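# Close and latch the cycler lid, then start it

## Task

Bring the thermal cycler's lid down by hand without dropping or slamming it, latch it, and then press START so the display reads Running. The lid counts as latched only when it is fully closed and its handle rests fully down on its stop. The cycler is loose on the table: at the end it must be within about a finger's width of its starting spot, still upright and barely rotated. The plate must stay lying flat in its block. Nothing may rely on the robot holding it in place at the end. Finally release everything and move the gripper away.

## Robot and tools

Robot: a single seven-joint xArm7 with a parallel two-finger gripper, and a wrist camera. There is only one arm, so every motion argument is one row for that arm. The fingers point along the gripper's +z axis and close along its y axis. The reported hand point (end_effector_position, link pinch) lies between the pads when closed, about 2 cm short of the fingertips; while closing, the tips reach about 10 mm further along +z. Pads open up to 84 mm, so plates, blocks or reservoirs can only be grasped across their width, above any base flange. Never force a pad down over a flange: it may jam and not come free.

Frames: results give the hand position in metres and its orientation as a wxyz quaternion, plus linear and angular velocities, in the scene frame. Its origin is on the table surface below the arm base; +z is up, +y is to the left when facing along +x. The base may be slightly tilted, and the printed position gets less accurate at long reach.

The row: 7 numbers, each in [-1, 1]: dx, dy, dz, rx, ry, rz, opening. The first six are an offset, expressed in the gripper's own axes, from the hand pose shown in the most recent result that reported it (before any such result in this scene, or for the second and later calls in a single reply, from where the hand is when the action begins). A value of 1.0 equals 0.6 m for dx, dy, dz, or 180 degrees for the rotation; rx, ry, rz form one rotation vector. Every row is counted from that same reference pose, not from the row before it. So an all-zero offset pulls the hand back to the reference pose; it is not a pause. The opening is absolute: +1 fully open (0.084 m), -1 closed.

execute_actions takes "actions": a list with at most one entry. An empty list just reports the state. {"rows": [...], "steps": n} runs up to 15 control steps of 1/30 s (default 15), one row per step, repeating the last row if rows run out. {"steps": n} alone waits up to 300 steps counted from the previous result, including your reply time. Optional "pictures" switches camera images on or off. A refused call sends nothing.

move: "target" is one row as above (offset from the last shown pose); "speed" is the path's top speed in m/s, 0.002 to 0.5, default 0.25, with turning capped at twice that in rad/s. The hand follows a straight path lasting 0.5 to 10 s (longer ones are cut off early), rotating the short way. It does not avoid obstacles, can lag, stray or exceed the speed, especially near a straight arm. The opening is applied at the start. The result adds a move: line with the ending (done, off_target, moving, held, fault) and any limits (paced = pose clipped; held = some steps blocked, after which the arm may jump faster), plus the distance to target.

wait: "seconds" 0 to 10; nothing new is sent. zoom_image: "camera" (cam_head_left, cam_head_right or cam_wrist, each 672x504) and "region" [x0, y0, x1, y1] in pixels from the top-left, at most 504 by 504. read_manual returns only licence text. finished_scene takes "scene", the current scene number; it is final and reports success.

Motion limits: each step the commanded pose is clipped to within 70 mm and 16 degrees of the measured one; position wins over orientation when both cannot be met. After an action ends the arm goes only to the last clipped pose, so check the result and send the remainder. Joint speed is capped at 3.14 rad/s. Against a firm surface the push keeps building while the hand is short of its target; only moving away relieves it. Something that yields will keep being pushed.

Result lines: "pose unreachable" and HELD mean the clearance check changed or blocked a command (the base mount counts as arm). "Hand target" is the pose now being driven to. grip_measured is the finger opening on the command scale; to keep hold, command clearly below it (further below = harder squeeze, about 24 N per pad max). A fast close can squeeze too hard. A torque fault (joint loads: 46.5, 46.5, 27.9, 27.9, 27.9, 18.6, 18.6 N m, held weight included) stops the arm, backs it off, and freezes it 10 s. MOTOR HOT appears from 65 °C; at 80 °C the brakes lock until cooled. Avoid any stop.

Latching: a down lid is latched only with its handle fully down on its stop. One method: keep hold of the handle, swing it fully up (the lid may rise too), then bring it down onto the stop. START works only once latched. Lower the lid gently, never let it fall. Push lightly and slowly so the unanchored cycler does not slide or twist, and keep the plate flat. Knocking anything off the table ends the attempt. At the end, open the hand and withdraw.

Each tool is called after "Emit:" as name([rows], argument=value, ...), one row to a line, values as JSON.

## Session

Emit:
execute_actions(actions=[])

Scene clock: 0.00 s of 7800.00 s.
end_effector_position=(+0.1994, -0.0771, +0.3338) grip_measured=+1.00 end_effector_quat_wxyz=(-0.093, +0.838, +0.537, -0.027) end_effector_velocity=(-0.000, +0.000, +0.000) end_effector_angular_velocity=(-0.000, +0.001, +0.000)
Joint positions: [ 0.102 -0.866 -0.263  0.612 -0.113  1.603 -1.334  0.084]
Joint velocities: [-0.    -0.     0.001  0.     0.     0.001 -0.    -0.   ]
Motor temperatures (°C, as the motors report them): [37 38 38 34 40 45 40]
Hand target: +0.199, -0.077, +0.334; -0.093, +0.838, +0.537, -0.027

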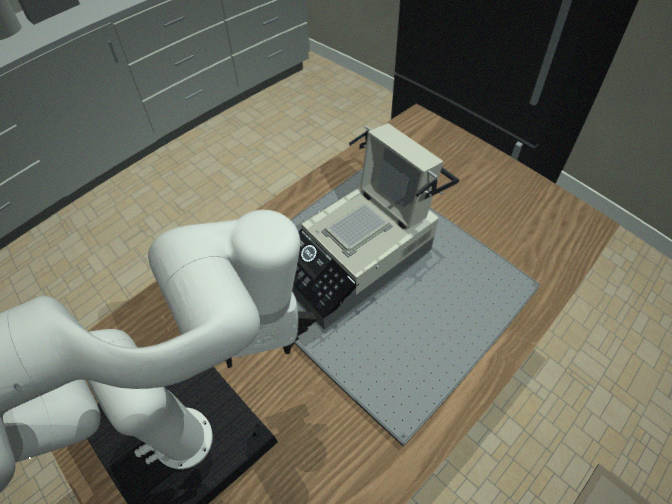

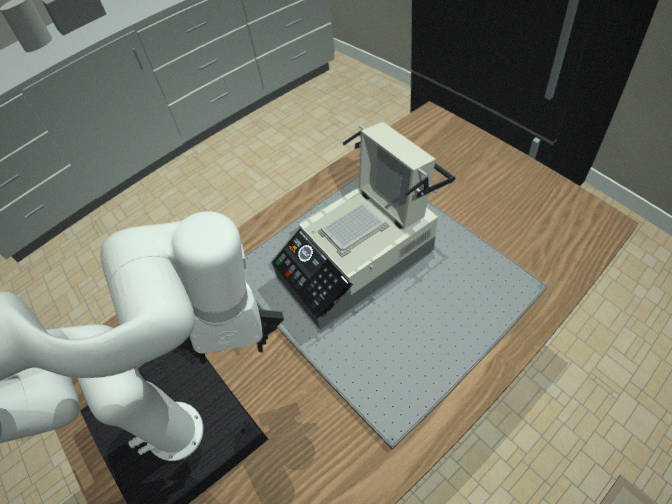

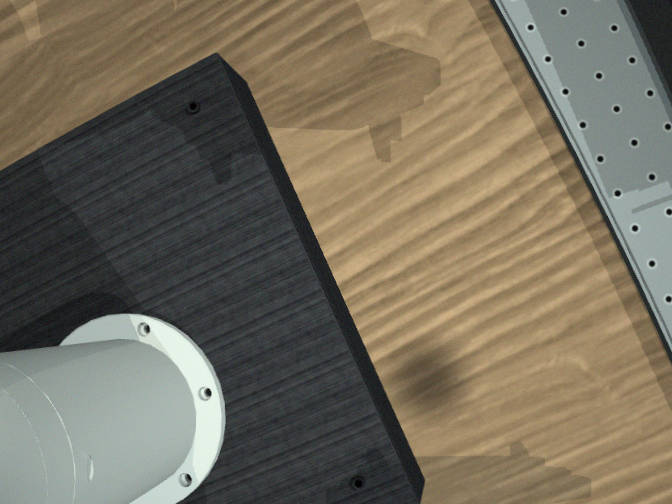

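Emit:
zoom_image(camera="cam_head_right", region=[260,100,480,340])

Emit:
move(target=[0.58,0.345,-0.315,-0.184,0.011,-0.22,-0.3])

Region (260, 100, 480, 340) of cam_head_right's 672x504 image, scaled by 2.100, with more detail than that image has; it fills the left 462 columns of this view, and the rest is white.

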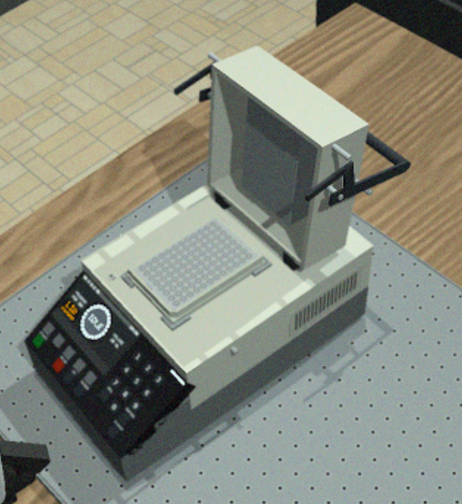

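Scene clock: 5.37 s of 7800.00 s.
end_effector_position=(+0.5592, +0.1300, +0.4983) grip_measured=-0.32 end_effector_quat_wxyz=(+0.132, +0.601, +0.770, +0.170) end_effector_velocity=(+0.001, +0.001, -0.001) end_effector_angular_velocity=(-0.002, +0.002, +0.003)
Joint positions: [ 0.418 -0.031 -0.025  1.538 -0.023  1.114 -1.563  0.03 ]
Joint velocities: [ 0.001  0.007  0.     0.007 -0.001  0.002 -0.002 -0.   ]
Motor temperatures (°C, as the motors report them): [37 38 38 35 40 45 40]
Hand target: +0.559, +0.130, +0.498; +0.132, +0.601, +0.770, +0.170
Off the commanded pose: 0.002 m, 0 deg.
move: done

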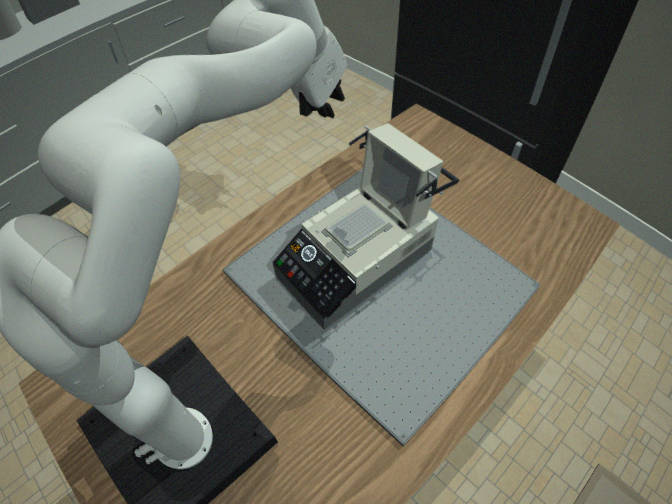

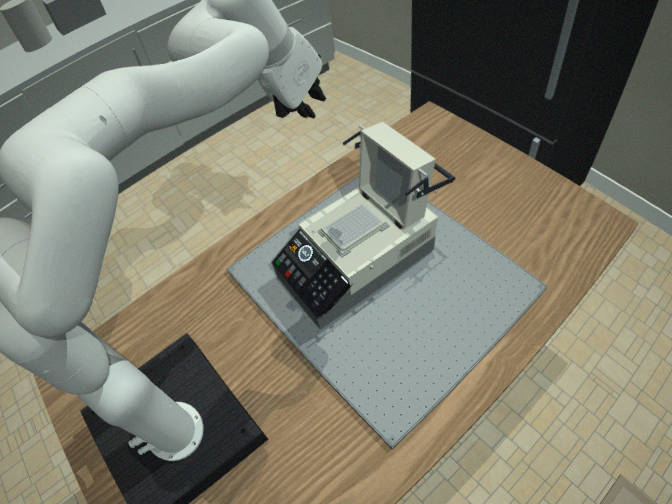

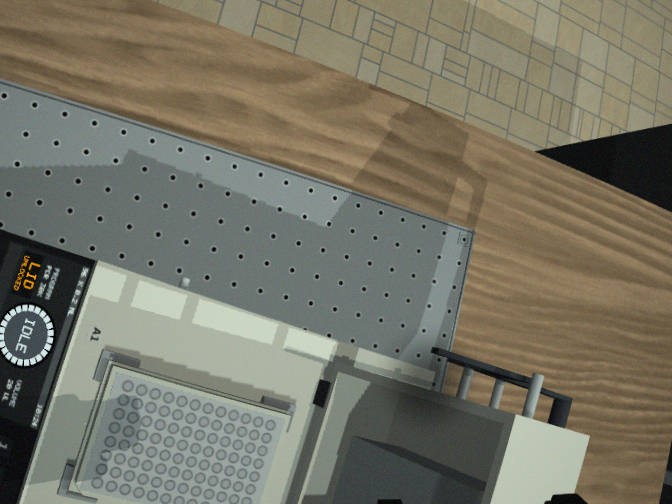

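Emit:
move(target=[-0.153,0.143,0.173,0,-0.038,0.08,-0.3], speed=0.2)

Scene clock: 10.20 s of 7800.00 s.
end_effector_position=(+0.6989, +0.0699, +0.4403) grip_measured=-0.32 end_effector_quat_wxyz=(+0.155, +0.702, +0.679, +0.150) end_effector_velocity=(+0.002, -0.003, -0.003) end_effector_angular_velocity=(-0.002, +0.009, -0.006)
Joint positions: [ 0.345  0.439 -0.098  1.999 -0.045  1.108 -1.407  0.03 ]
Joint velocities: [-0.003  0.013 -0.002  0.015  0.     0.011  0.001 -0.   ]
Motor temperatures (°C, as the motors report them): [37 38 38 36 40 45 40]
Hand target: +0.699, +0.070, +0.440; +0.155, +0.702, +0.679, +0.150
Off the commanded pose: 0.001 m, 0 deg.
After step 90, 0.50 s passed at rest.
move: done

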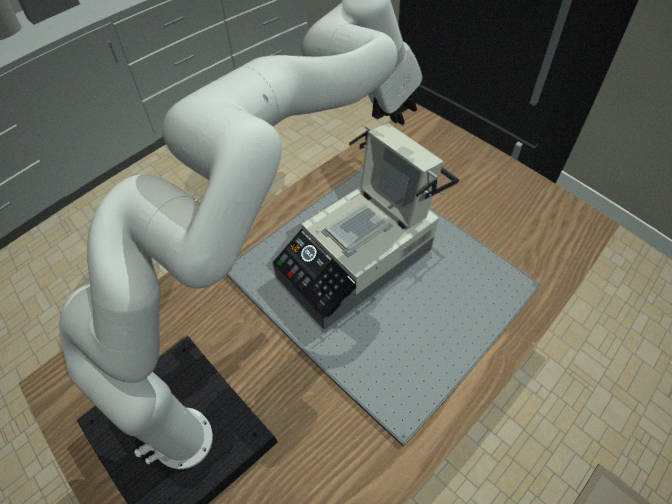

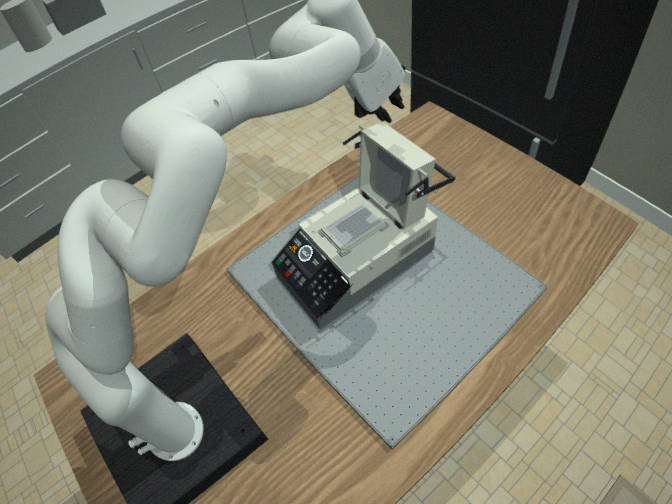

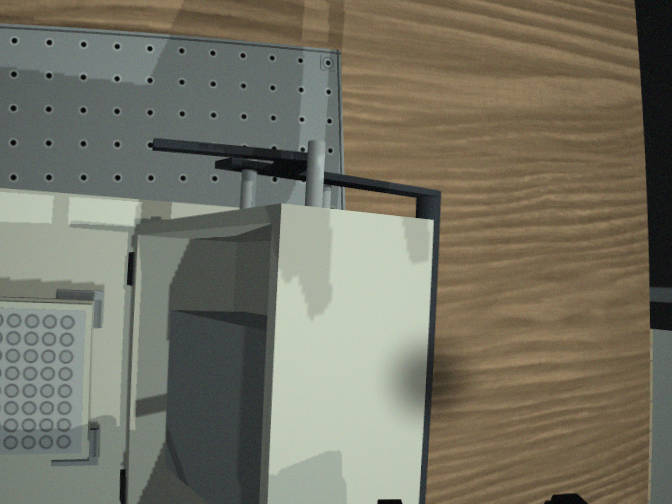

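Emit:
move(target=[0.192,-0.09,0.05,0,0,0,-1], speed=0.15)

Emit:
move(target=[0,-0.055,0.11,0,0,0,-1], speed=0.08)

Emit:
zoom_image(camera="cam_head_left", region=[310,70,470,230])

Scene clock: 17.33 s of 7800.00 s.
end_effector_position=(+0.6669, +0.1849, +0.3905) grip_measured=-1.00 end_effector_quat_wxyz=(+0.155, +0.702, +0.678, +0.150) end_effector_velocity=(-0.001, +0.003, -0.002) end_effector_angular_velocity=(-0.002, +0.000, -0.001)
Joint positions: [ 0.533  0.395 -0.079  1.793 -0.167  0.975 -1.151  0.   ]
Joint velocities: [ 0.006  0.001 -0.    -0.005 -0.006 -0.003  0.009  0.   ]
Motor temperatures (°C, as the motors report them): [37 39 38 36 40 45 40]
Hand target: +0.666, +0.186, +0.390; +0.155, +0.702, +0.679, +0.150
Off the commanded pose: 0.001 m, 0 deg.
After step 90, 2.90 s passed at rest.
move: done

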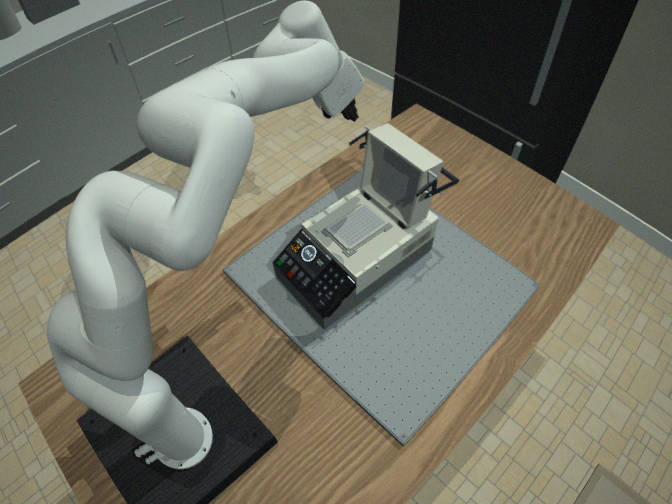

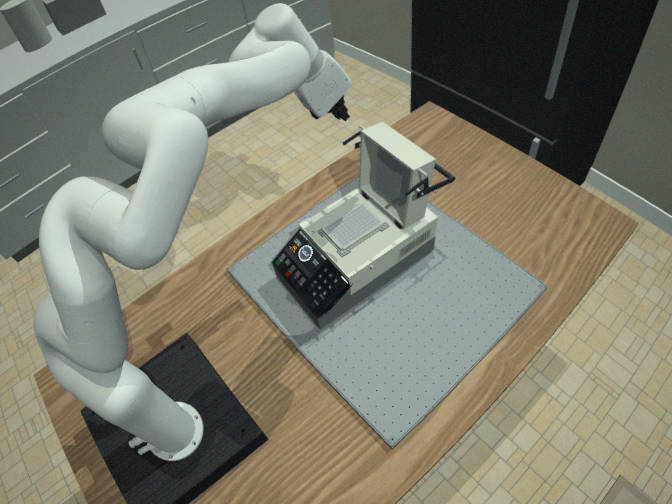

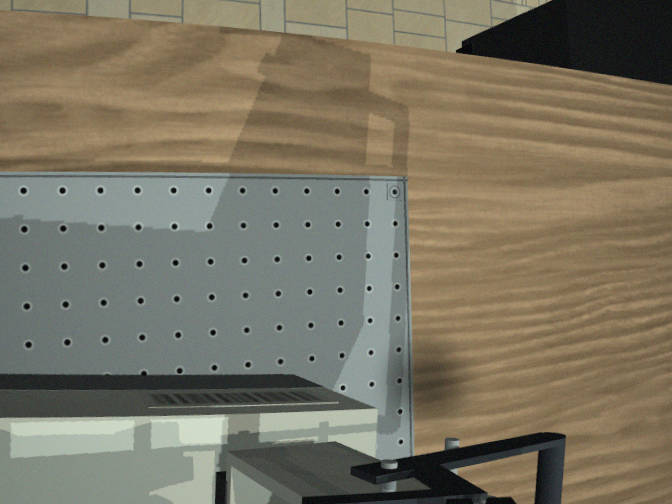

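Scene clock: 18.63 s of 7800.00 s.
end_effector_position=(+0.6650, +0.1859, +0.3196) grip_measured=-1.00 end_effector_quat_wxyz=(+0.156, +0.702, +0.678, +0.152) end_effector_velocity=(+0.000, -0.001, -0.004) end_effector_angular_velocity=(-0.000, +0.001, -0.001)
Joint positions: [ 0.535  0.406 -0.086  1.605 -0.19   0.775 -1.111  0.   ]
Joint velocities: [-0.002  0.003  0.    -0.004 -0.001 -0.006  0.002  0.   ]
Motor temperatures (°C, as the motors report them): [37 39 38 36 40 45 40]
Hand target: +0.665, +0.185, +0.317; +0.155, +0.702, +0.678, +0.150
Off the commanded pose: 0.003 m, 0 deg.
move: done

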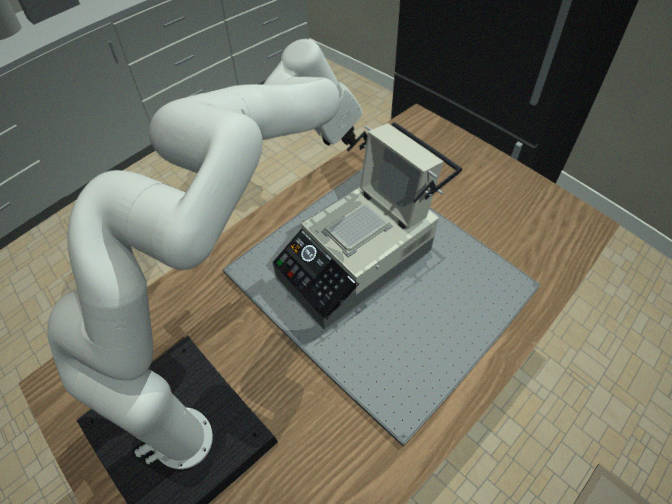

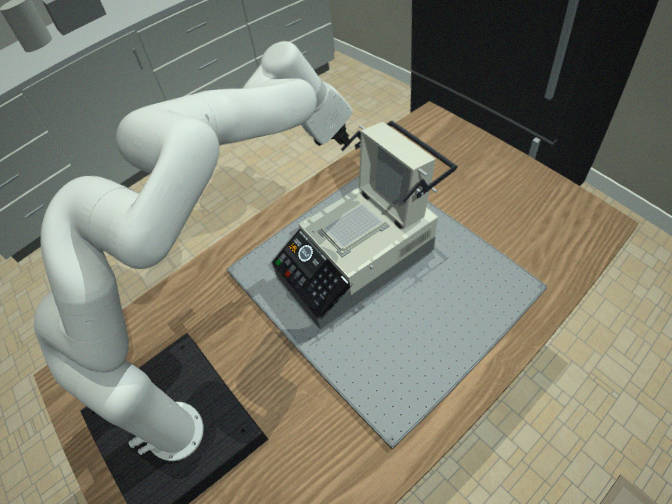

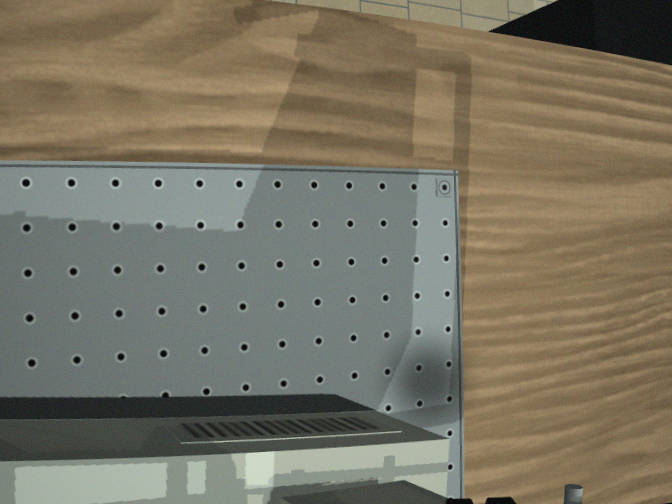

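Region (310, 70, 470, 230) of cam_head_left's 672x504 image, scaled by 3.150, with more detail than that image has.

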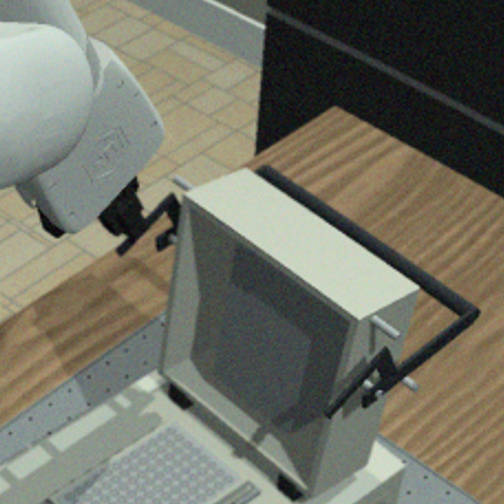

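Emit:
move(target=[0,-0.013,0.049,0,0,0,-1], speed=0.03)

Emit:
zoom_image(camera="cam_head_left", region=[310,70,470,230])

Scene clock: 20.93 s of 7800.00 s.
end_effector_position=(+0.6706, +0.1847, +0.2895) grip_measured=-1.00 end_effector_quat_wxyz=(+0.156, +0.702, +0.678, +0.152) end_effector_velocity=(-0.000, +0.001, +0.000) end_effector_angular_velocity=(+0.001, -0.001, +0.001)
Joint positions: [ 0.53   0.446 -0.09   1.579 -0.195  0.708 -1.102  0.   ]
Joint velocities: [ 0.001 -0.001 -0.    -0.001  0.001 -0.001  0.     0.   ]
Motor temperatures (°C, as the motors report them): [37 39 38 37 40 45 40]
Hand target: +0.670, +0.186, +0.290; +0.156, +0.702, +0.678, +0.152
Off the commanded pose: 0.001 m, 0 deg.
move: done

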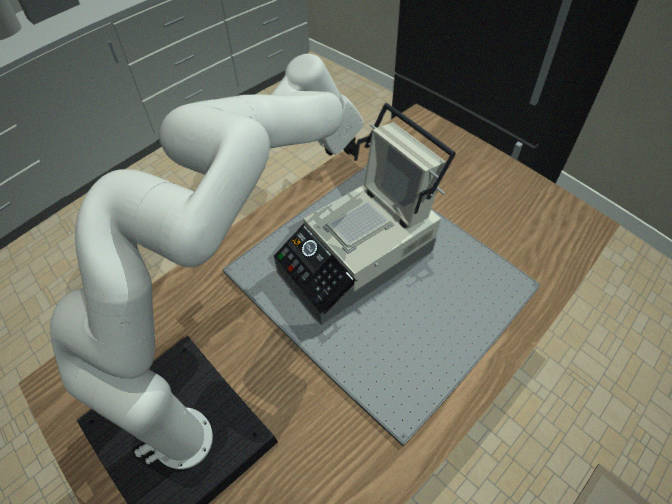

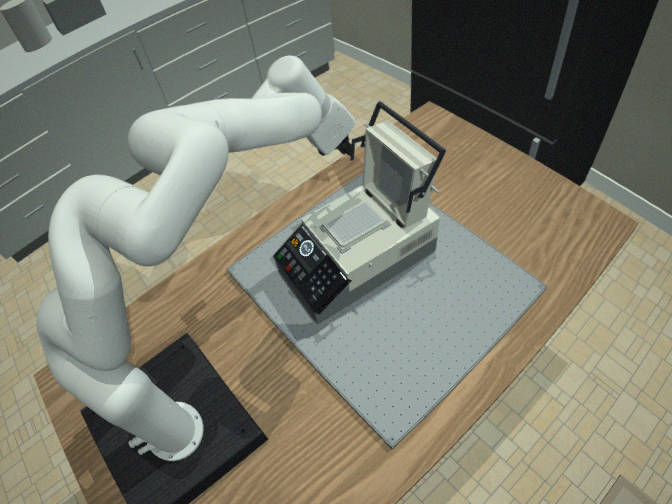

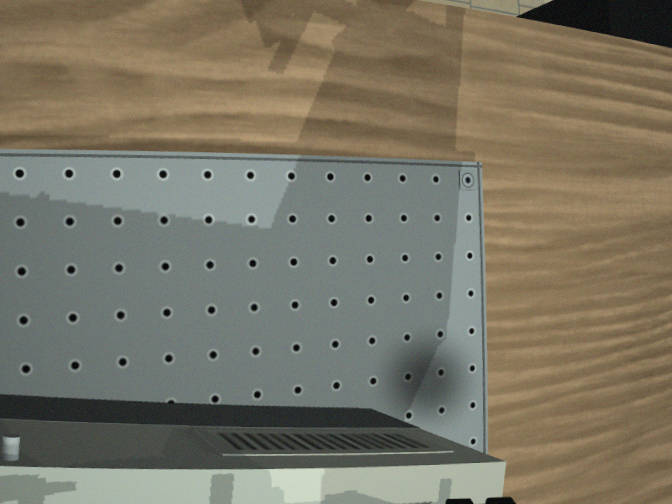

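Region (310, 70, 470, 230) of cam_head_left's 672x504 image, scaled by 3.150, with more detail than that image has.

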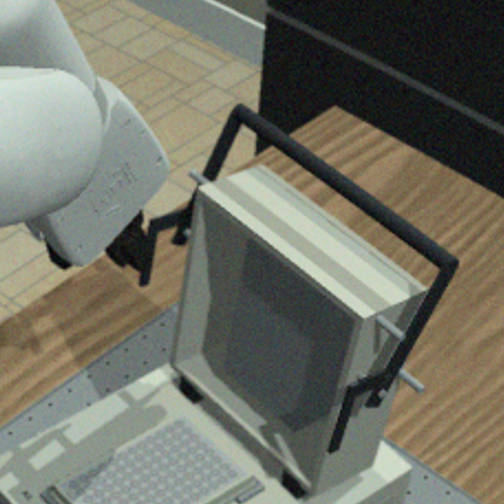

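Emit:
move(target=[0,-0.01,-0.06,0,0,0,-1], speed=0.06)

Emit:
move(target=[0,0.07,-0.17,0,0,0,-0.2], speed=0.15)

Emit:
move(target=[-0.19,0.1,0.01,0,0,0,-0.2], speed=0.15)

Scene clock: 22.97 s of 7800.00 s.
end_effector_position=(+0.6499, +0.1854, +0.3191) grip_measured=-1.00 end_effector_quat_wxyz=(+0.156, +0.702, +0.678, +0.151) end_effector_velocity=(-0.001, -0.000, +0.001) end_effector_angular_velocity=(-0.001, +0.001, +0.000)
Joint positions: [ 0.547  0.355 -0.09   1.531 -0.205  0.754 -1.091  0.   ]
Joint velocities: [ 0.001 -0.004  0.    -0.002 -0.001  0.002  0.001  0.   ]
Motor temperatures (°C, as the motors report them): [37 39 38 37 40 45 40]
Hand target: +0.650, +0.186, +0.320; +0.156, +0.702, +0.678, +0.152
Off the commanded pose: 0.000 m, 0 deg.
move: done

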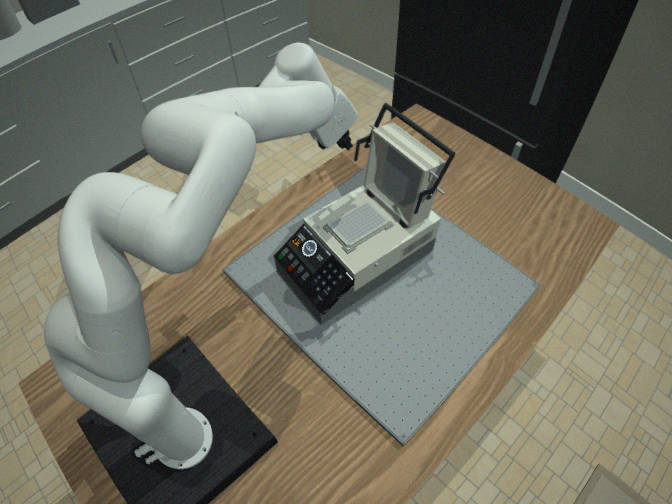

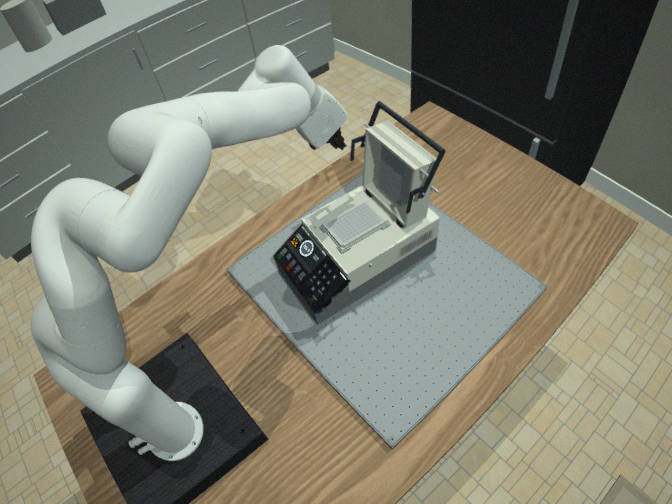

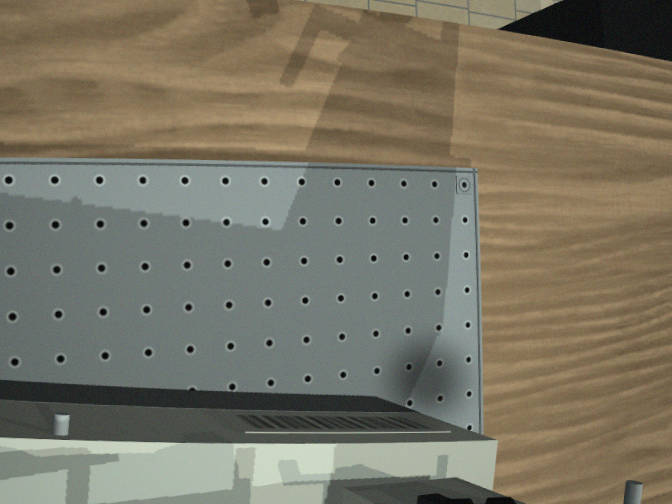

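Scene clock: 24.07 s of 7800.00 s.
end_effector_position=(+0.6446, +0.1859, +0.4278) grip_measured=-0.21 end_effector_quat_wxyz=(+0.156, +0.702, +0.678, +0.151) end_effector_velocity=(+0.000, +0.000, +0.005) end_effector_angular_velocity=(-0.001, +0.002, +0.000)
Joint positions: [ 0.553  0.319 -0.079  1.788 -0.174  1.048 -1.144  0.035]
Joint velocities: [ 0.     0.005  0.     0.021  0.001  0.018 -0.003  0.   ]
Motor temperatures (°C, as the motors report them): [37 39 38 37 40 45 40]
Hand target: +0.645, +0.186, +0.429; +0.156, +0.702, +0.678, +0.151
Off the commanded pose: 0.002 m, 0 deg.
move: done

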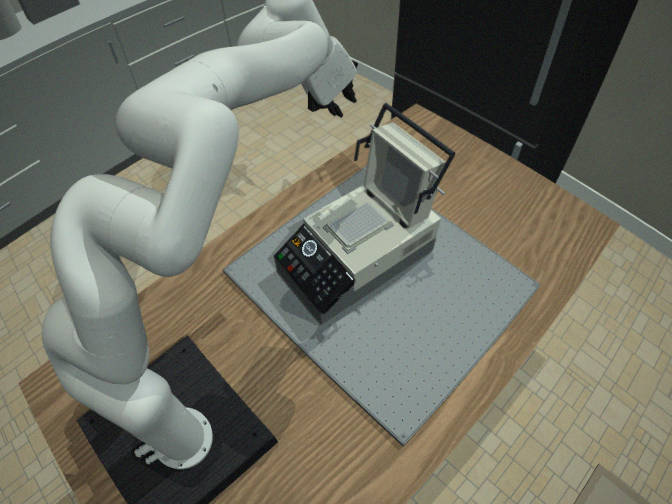

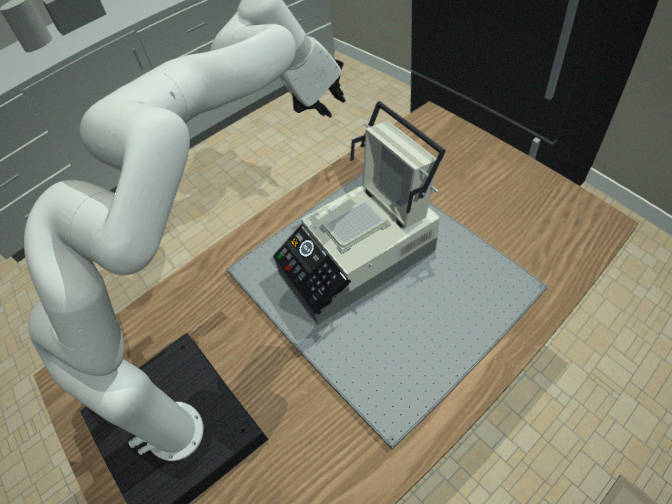

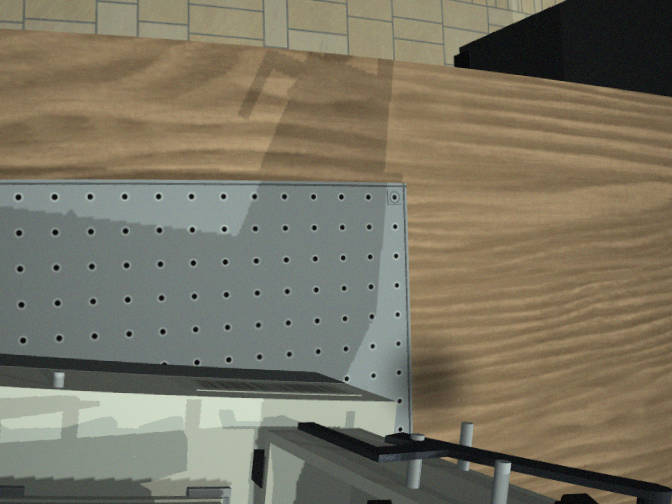

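Scene clock: 25.30 s of 7800.00 s.
end_effector_position=(+0.6971, +0.0711, +0.4479) grip_measured=-0.21 end_effector_quat_wxyz=(+0.156, +0.702, +0.679, +0.151) end_effector_velocity=(+0.002, -0.003, +0.001) end_effector_angular_velocity=(+0.000, +0.002, +0.001)
Joint positions: [ 0.358  0.436 -0.115  2.015 -0.037  1.125 -1.409  0.035]
Joint velocities: [-0.008  0.012  0.001  0.023  0.005  0.012 -0.009 -0.   ]
Motor temperatures (°C, as the motors report them): [37 39 38 37 40 45 40]
Hand target: +0.697, +0.070, +0.448; +0.156, +0.702, +0.678, +0.151
Off the commanded pose: 0.001 m, 0 deg.
move: done

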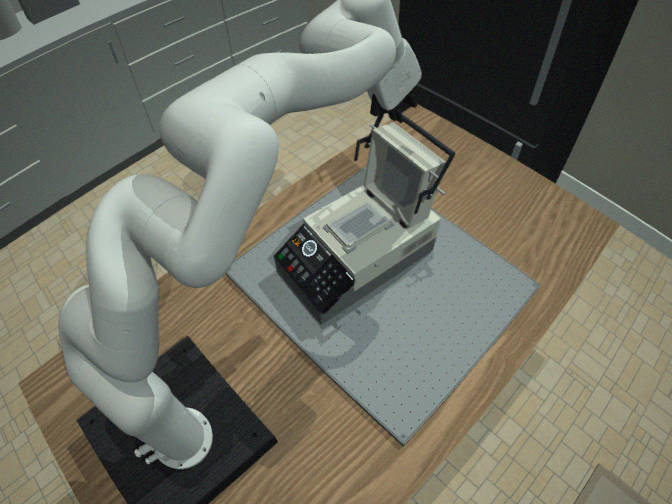

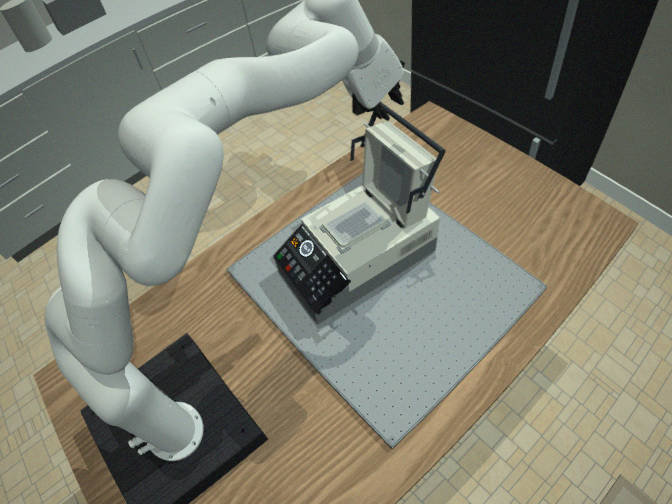

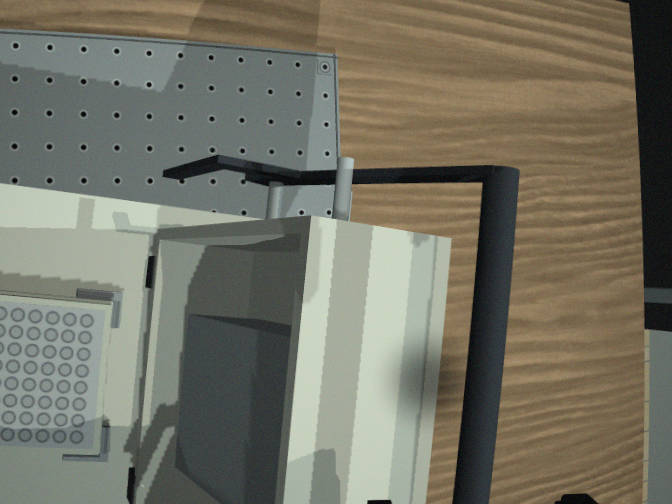

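Emit:
move(target=[0.05,0.023,0.08,0,0,0.03,-0.3], speed=0.08)

Scene clock: 28.13 s of 7800.00 s.
end_effector_position=(+0.7308, +0.0994, +0.4108) grip_measured=-0.32 end_effector_quat_wxyz=(+0.149, +0.733, +0.645, +0.159) end_effector_velocity=(+0.001, +0.001, -0.003) end_effector_angular_velocity=(+0.001, +0.004, -0.002)
Joint positions: [ 0.385  0.598 -0.12   2.16  -0.033  1.11  -1.279  0.03 ]
Joint velocities: [0.    0.009 0.001 0.01  0.    0.005 0.003 0.   ]
Motor temperatures (°C, as the motors report them): [37 39 38 37 40 45 40]
Hand target: +0.731, +0.100, +0.410; +0.148, +0.733, +0.645, +0.158
Off the commanded pose: 0.001 m, 0 deg.
move: done

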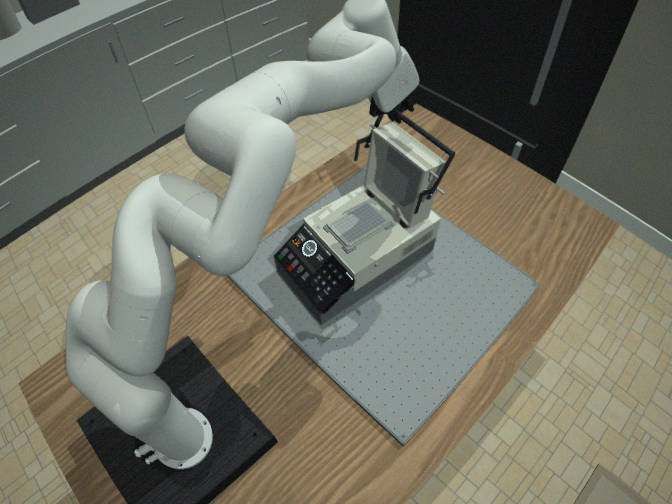

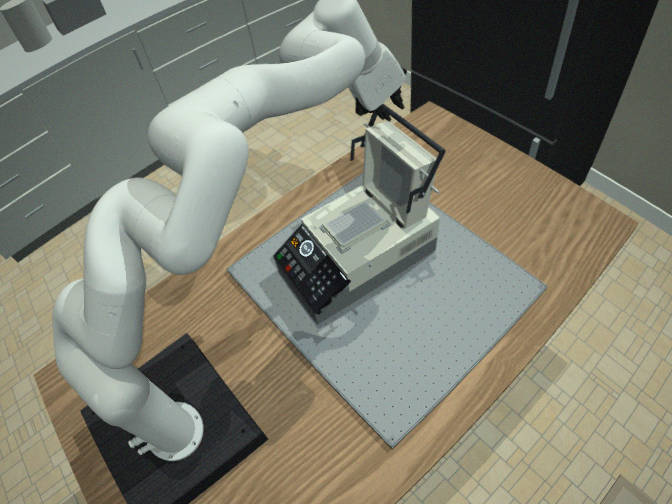

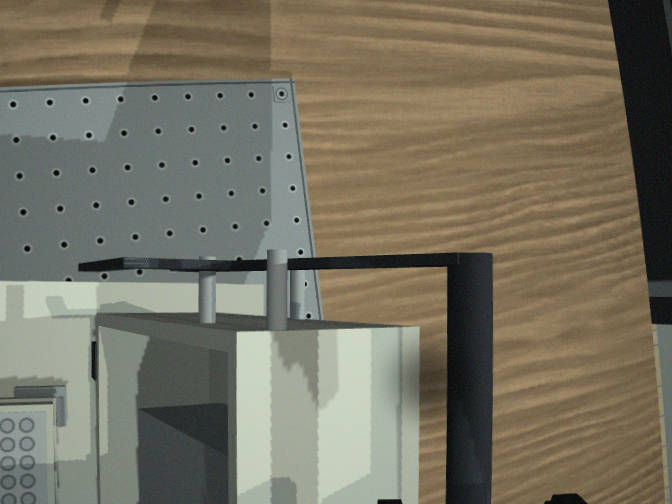

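Emit:
move(target=[0,0.003,0.06,0,0,0,-0.4], speed=0.03)

Emit:
move(target=[0,0,0,0,0,0,-0.85])

Scene clock: 30.67 s of 7800.00 s.
end_effector_position=(+0.7476, +0.0985, +0.3792) grip_measured=-0.42 end_effector_quat_wxyz=(+0.149, +0.733, +0.645, +0.159) end_effector_velocity=(+0.002, +0.000, +0.004) end_effector_angular_velocity=(+0.002, -0.009, +0.000)
Joint positions: [ 0.374  0.665 -0.118  2.178 -0.026  1.061 -1.283  0.026]
Joint velocities: [-0.    -0.    -0.     0.005  0.001 -0.004 -0.     0.   ]
Motor temperatures (°C, as the motors report them): [37 39 38 37 40 45 40]
Hand target: +0.748, +0.099, +0.379; +0.149, +0.733, +0.645, +0.159
Off the commanded pose: 0.000 m, 0 deg.
move: done

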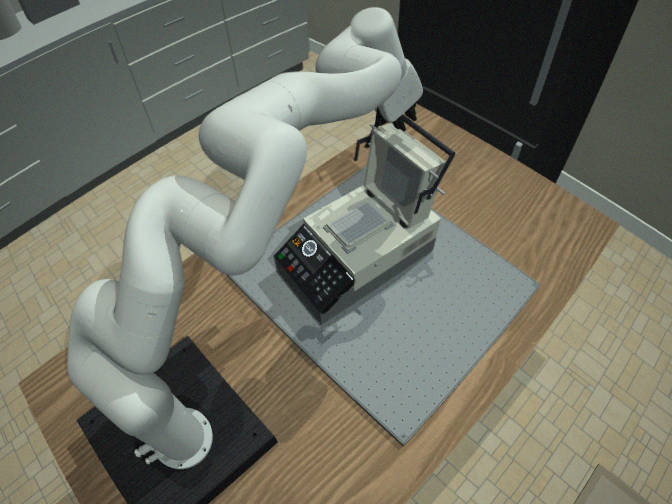

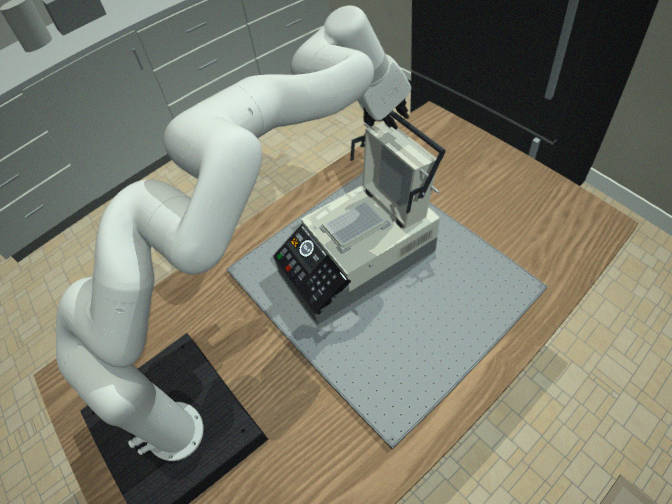

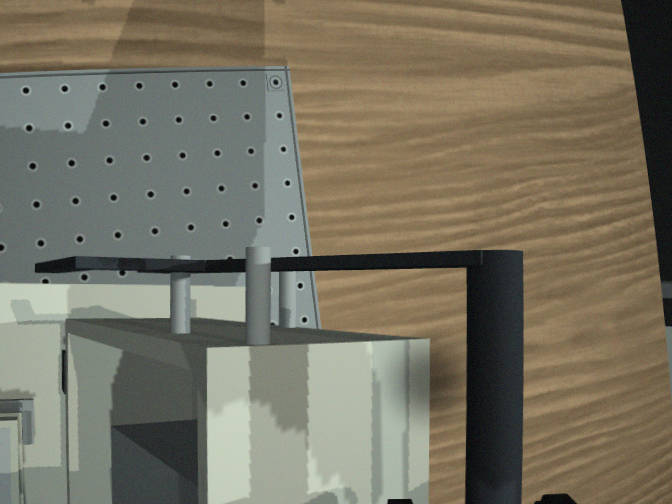

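Scene clock: 31.17 s of 7800.00 s.
end_effector_position=(+0.7478, +0.0985, +0.3804) grip_measured=-0.74 end_effector_quat_wxyz=(+0.150, +0.733, +0.645, +0.160) end_effector_velocity=(+0.000, -0.000, -0.001) end_effector_angular_velocity=(-0.000, -0.000, -0.000)
Joint positions: [ 0.374  0.665 -0.118  2.179 -0.026  1.06  -1.283  0.011]
Joint velocities: [ 0.     0.001 -0.    -0.001  0.    -0.002 -0.     0.   ]
Motor temperatures (°C, as the motors report them): [37 39 38 37 40 45 40]
Hand target: +0.748, +0.099, +0.379; +0.149, +0.733, +0.645, +0.159
Off the commanded pose: 0.001 m, 0 deg.
move: done

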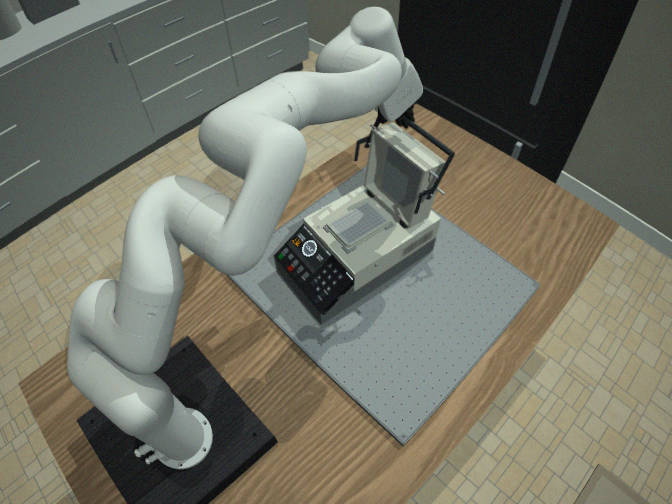

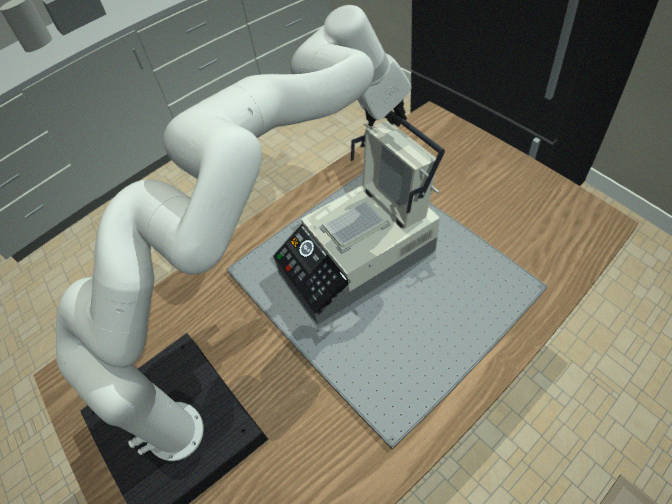

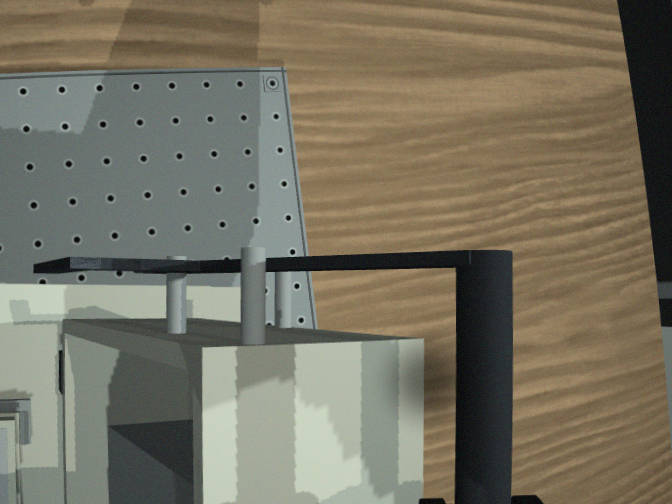

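Emit:
move(target=[0,-0.077,-0.025,0,0,0,-0.85], speed=0.03)

Scene clock: 35.70 s of 7800.00 s.
end_effector_position=(+0.7001, +0.1049, +0.3739) grip_measured=-0.74 end_effector_quat_wxyz=(+0.149, +0.733, +0.645, +0.159) end_effector_velocity=(-0.001, -0.001, +0.000) end_effector_angular_velocity=(-0.000, -0.002, -0.001)
Joint positions: [ 0.424  0.438 -0.127  1.803 -0.066  0.915 -1.239  0.011]
Joint velocities: [ 0.001 -0.007 -0.001 -0.01  -0.002 -0.004  0.002 -0.   ]
Motor temperatures (°C, as the motors report them): [37 39 38 37 40 45 40]
Hand target: +0.700, +0.105, +0.374; +0.150, +0.733, +0.644, +0.160
Off the commanded pose: 0.001 m, 0 deg.
move: done

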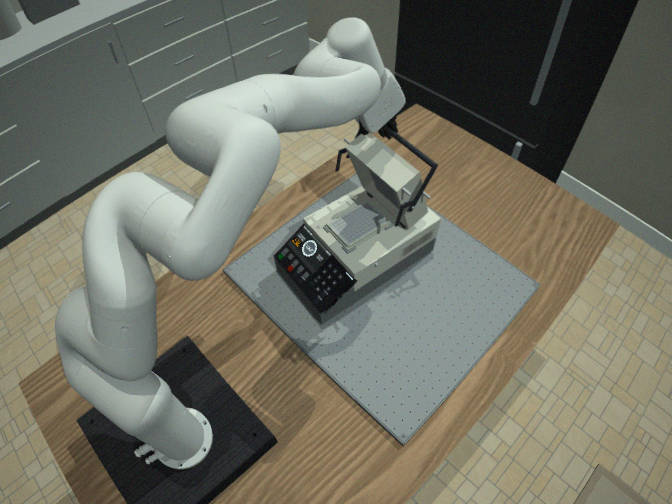

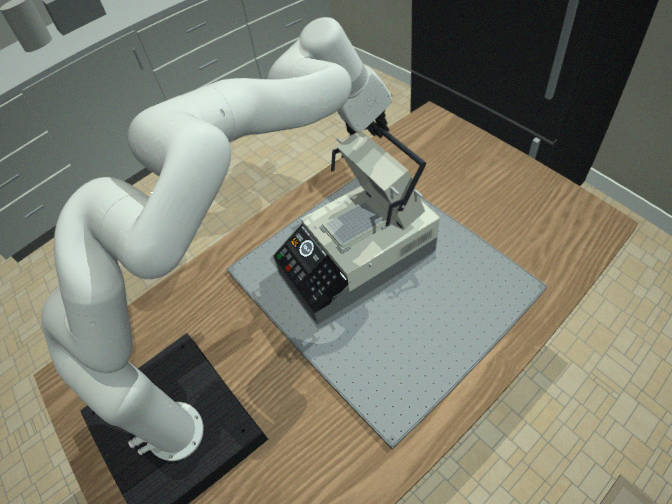

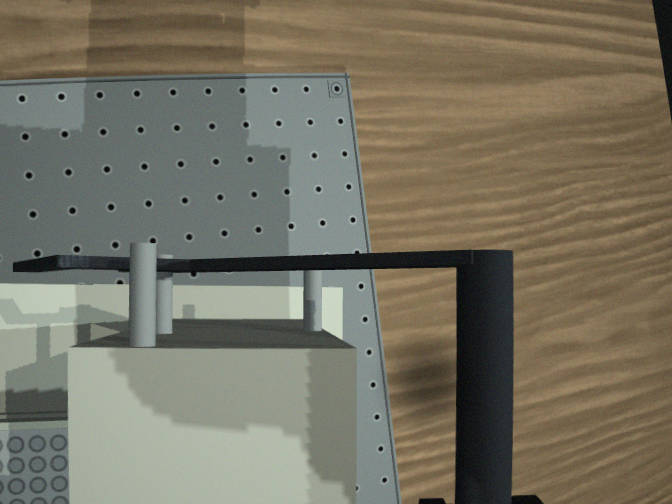

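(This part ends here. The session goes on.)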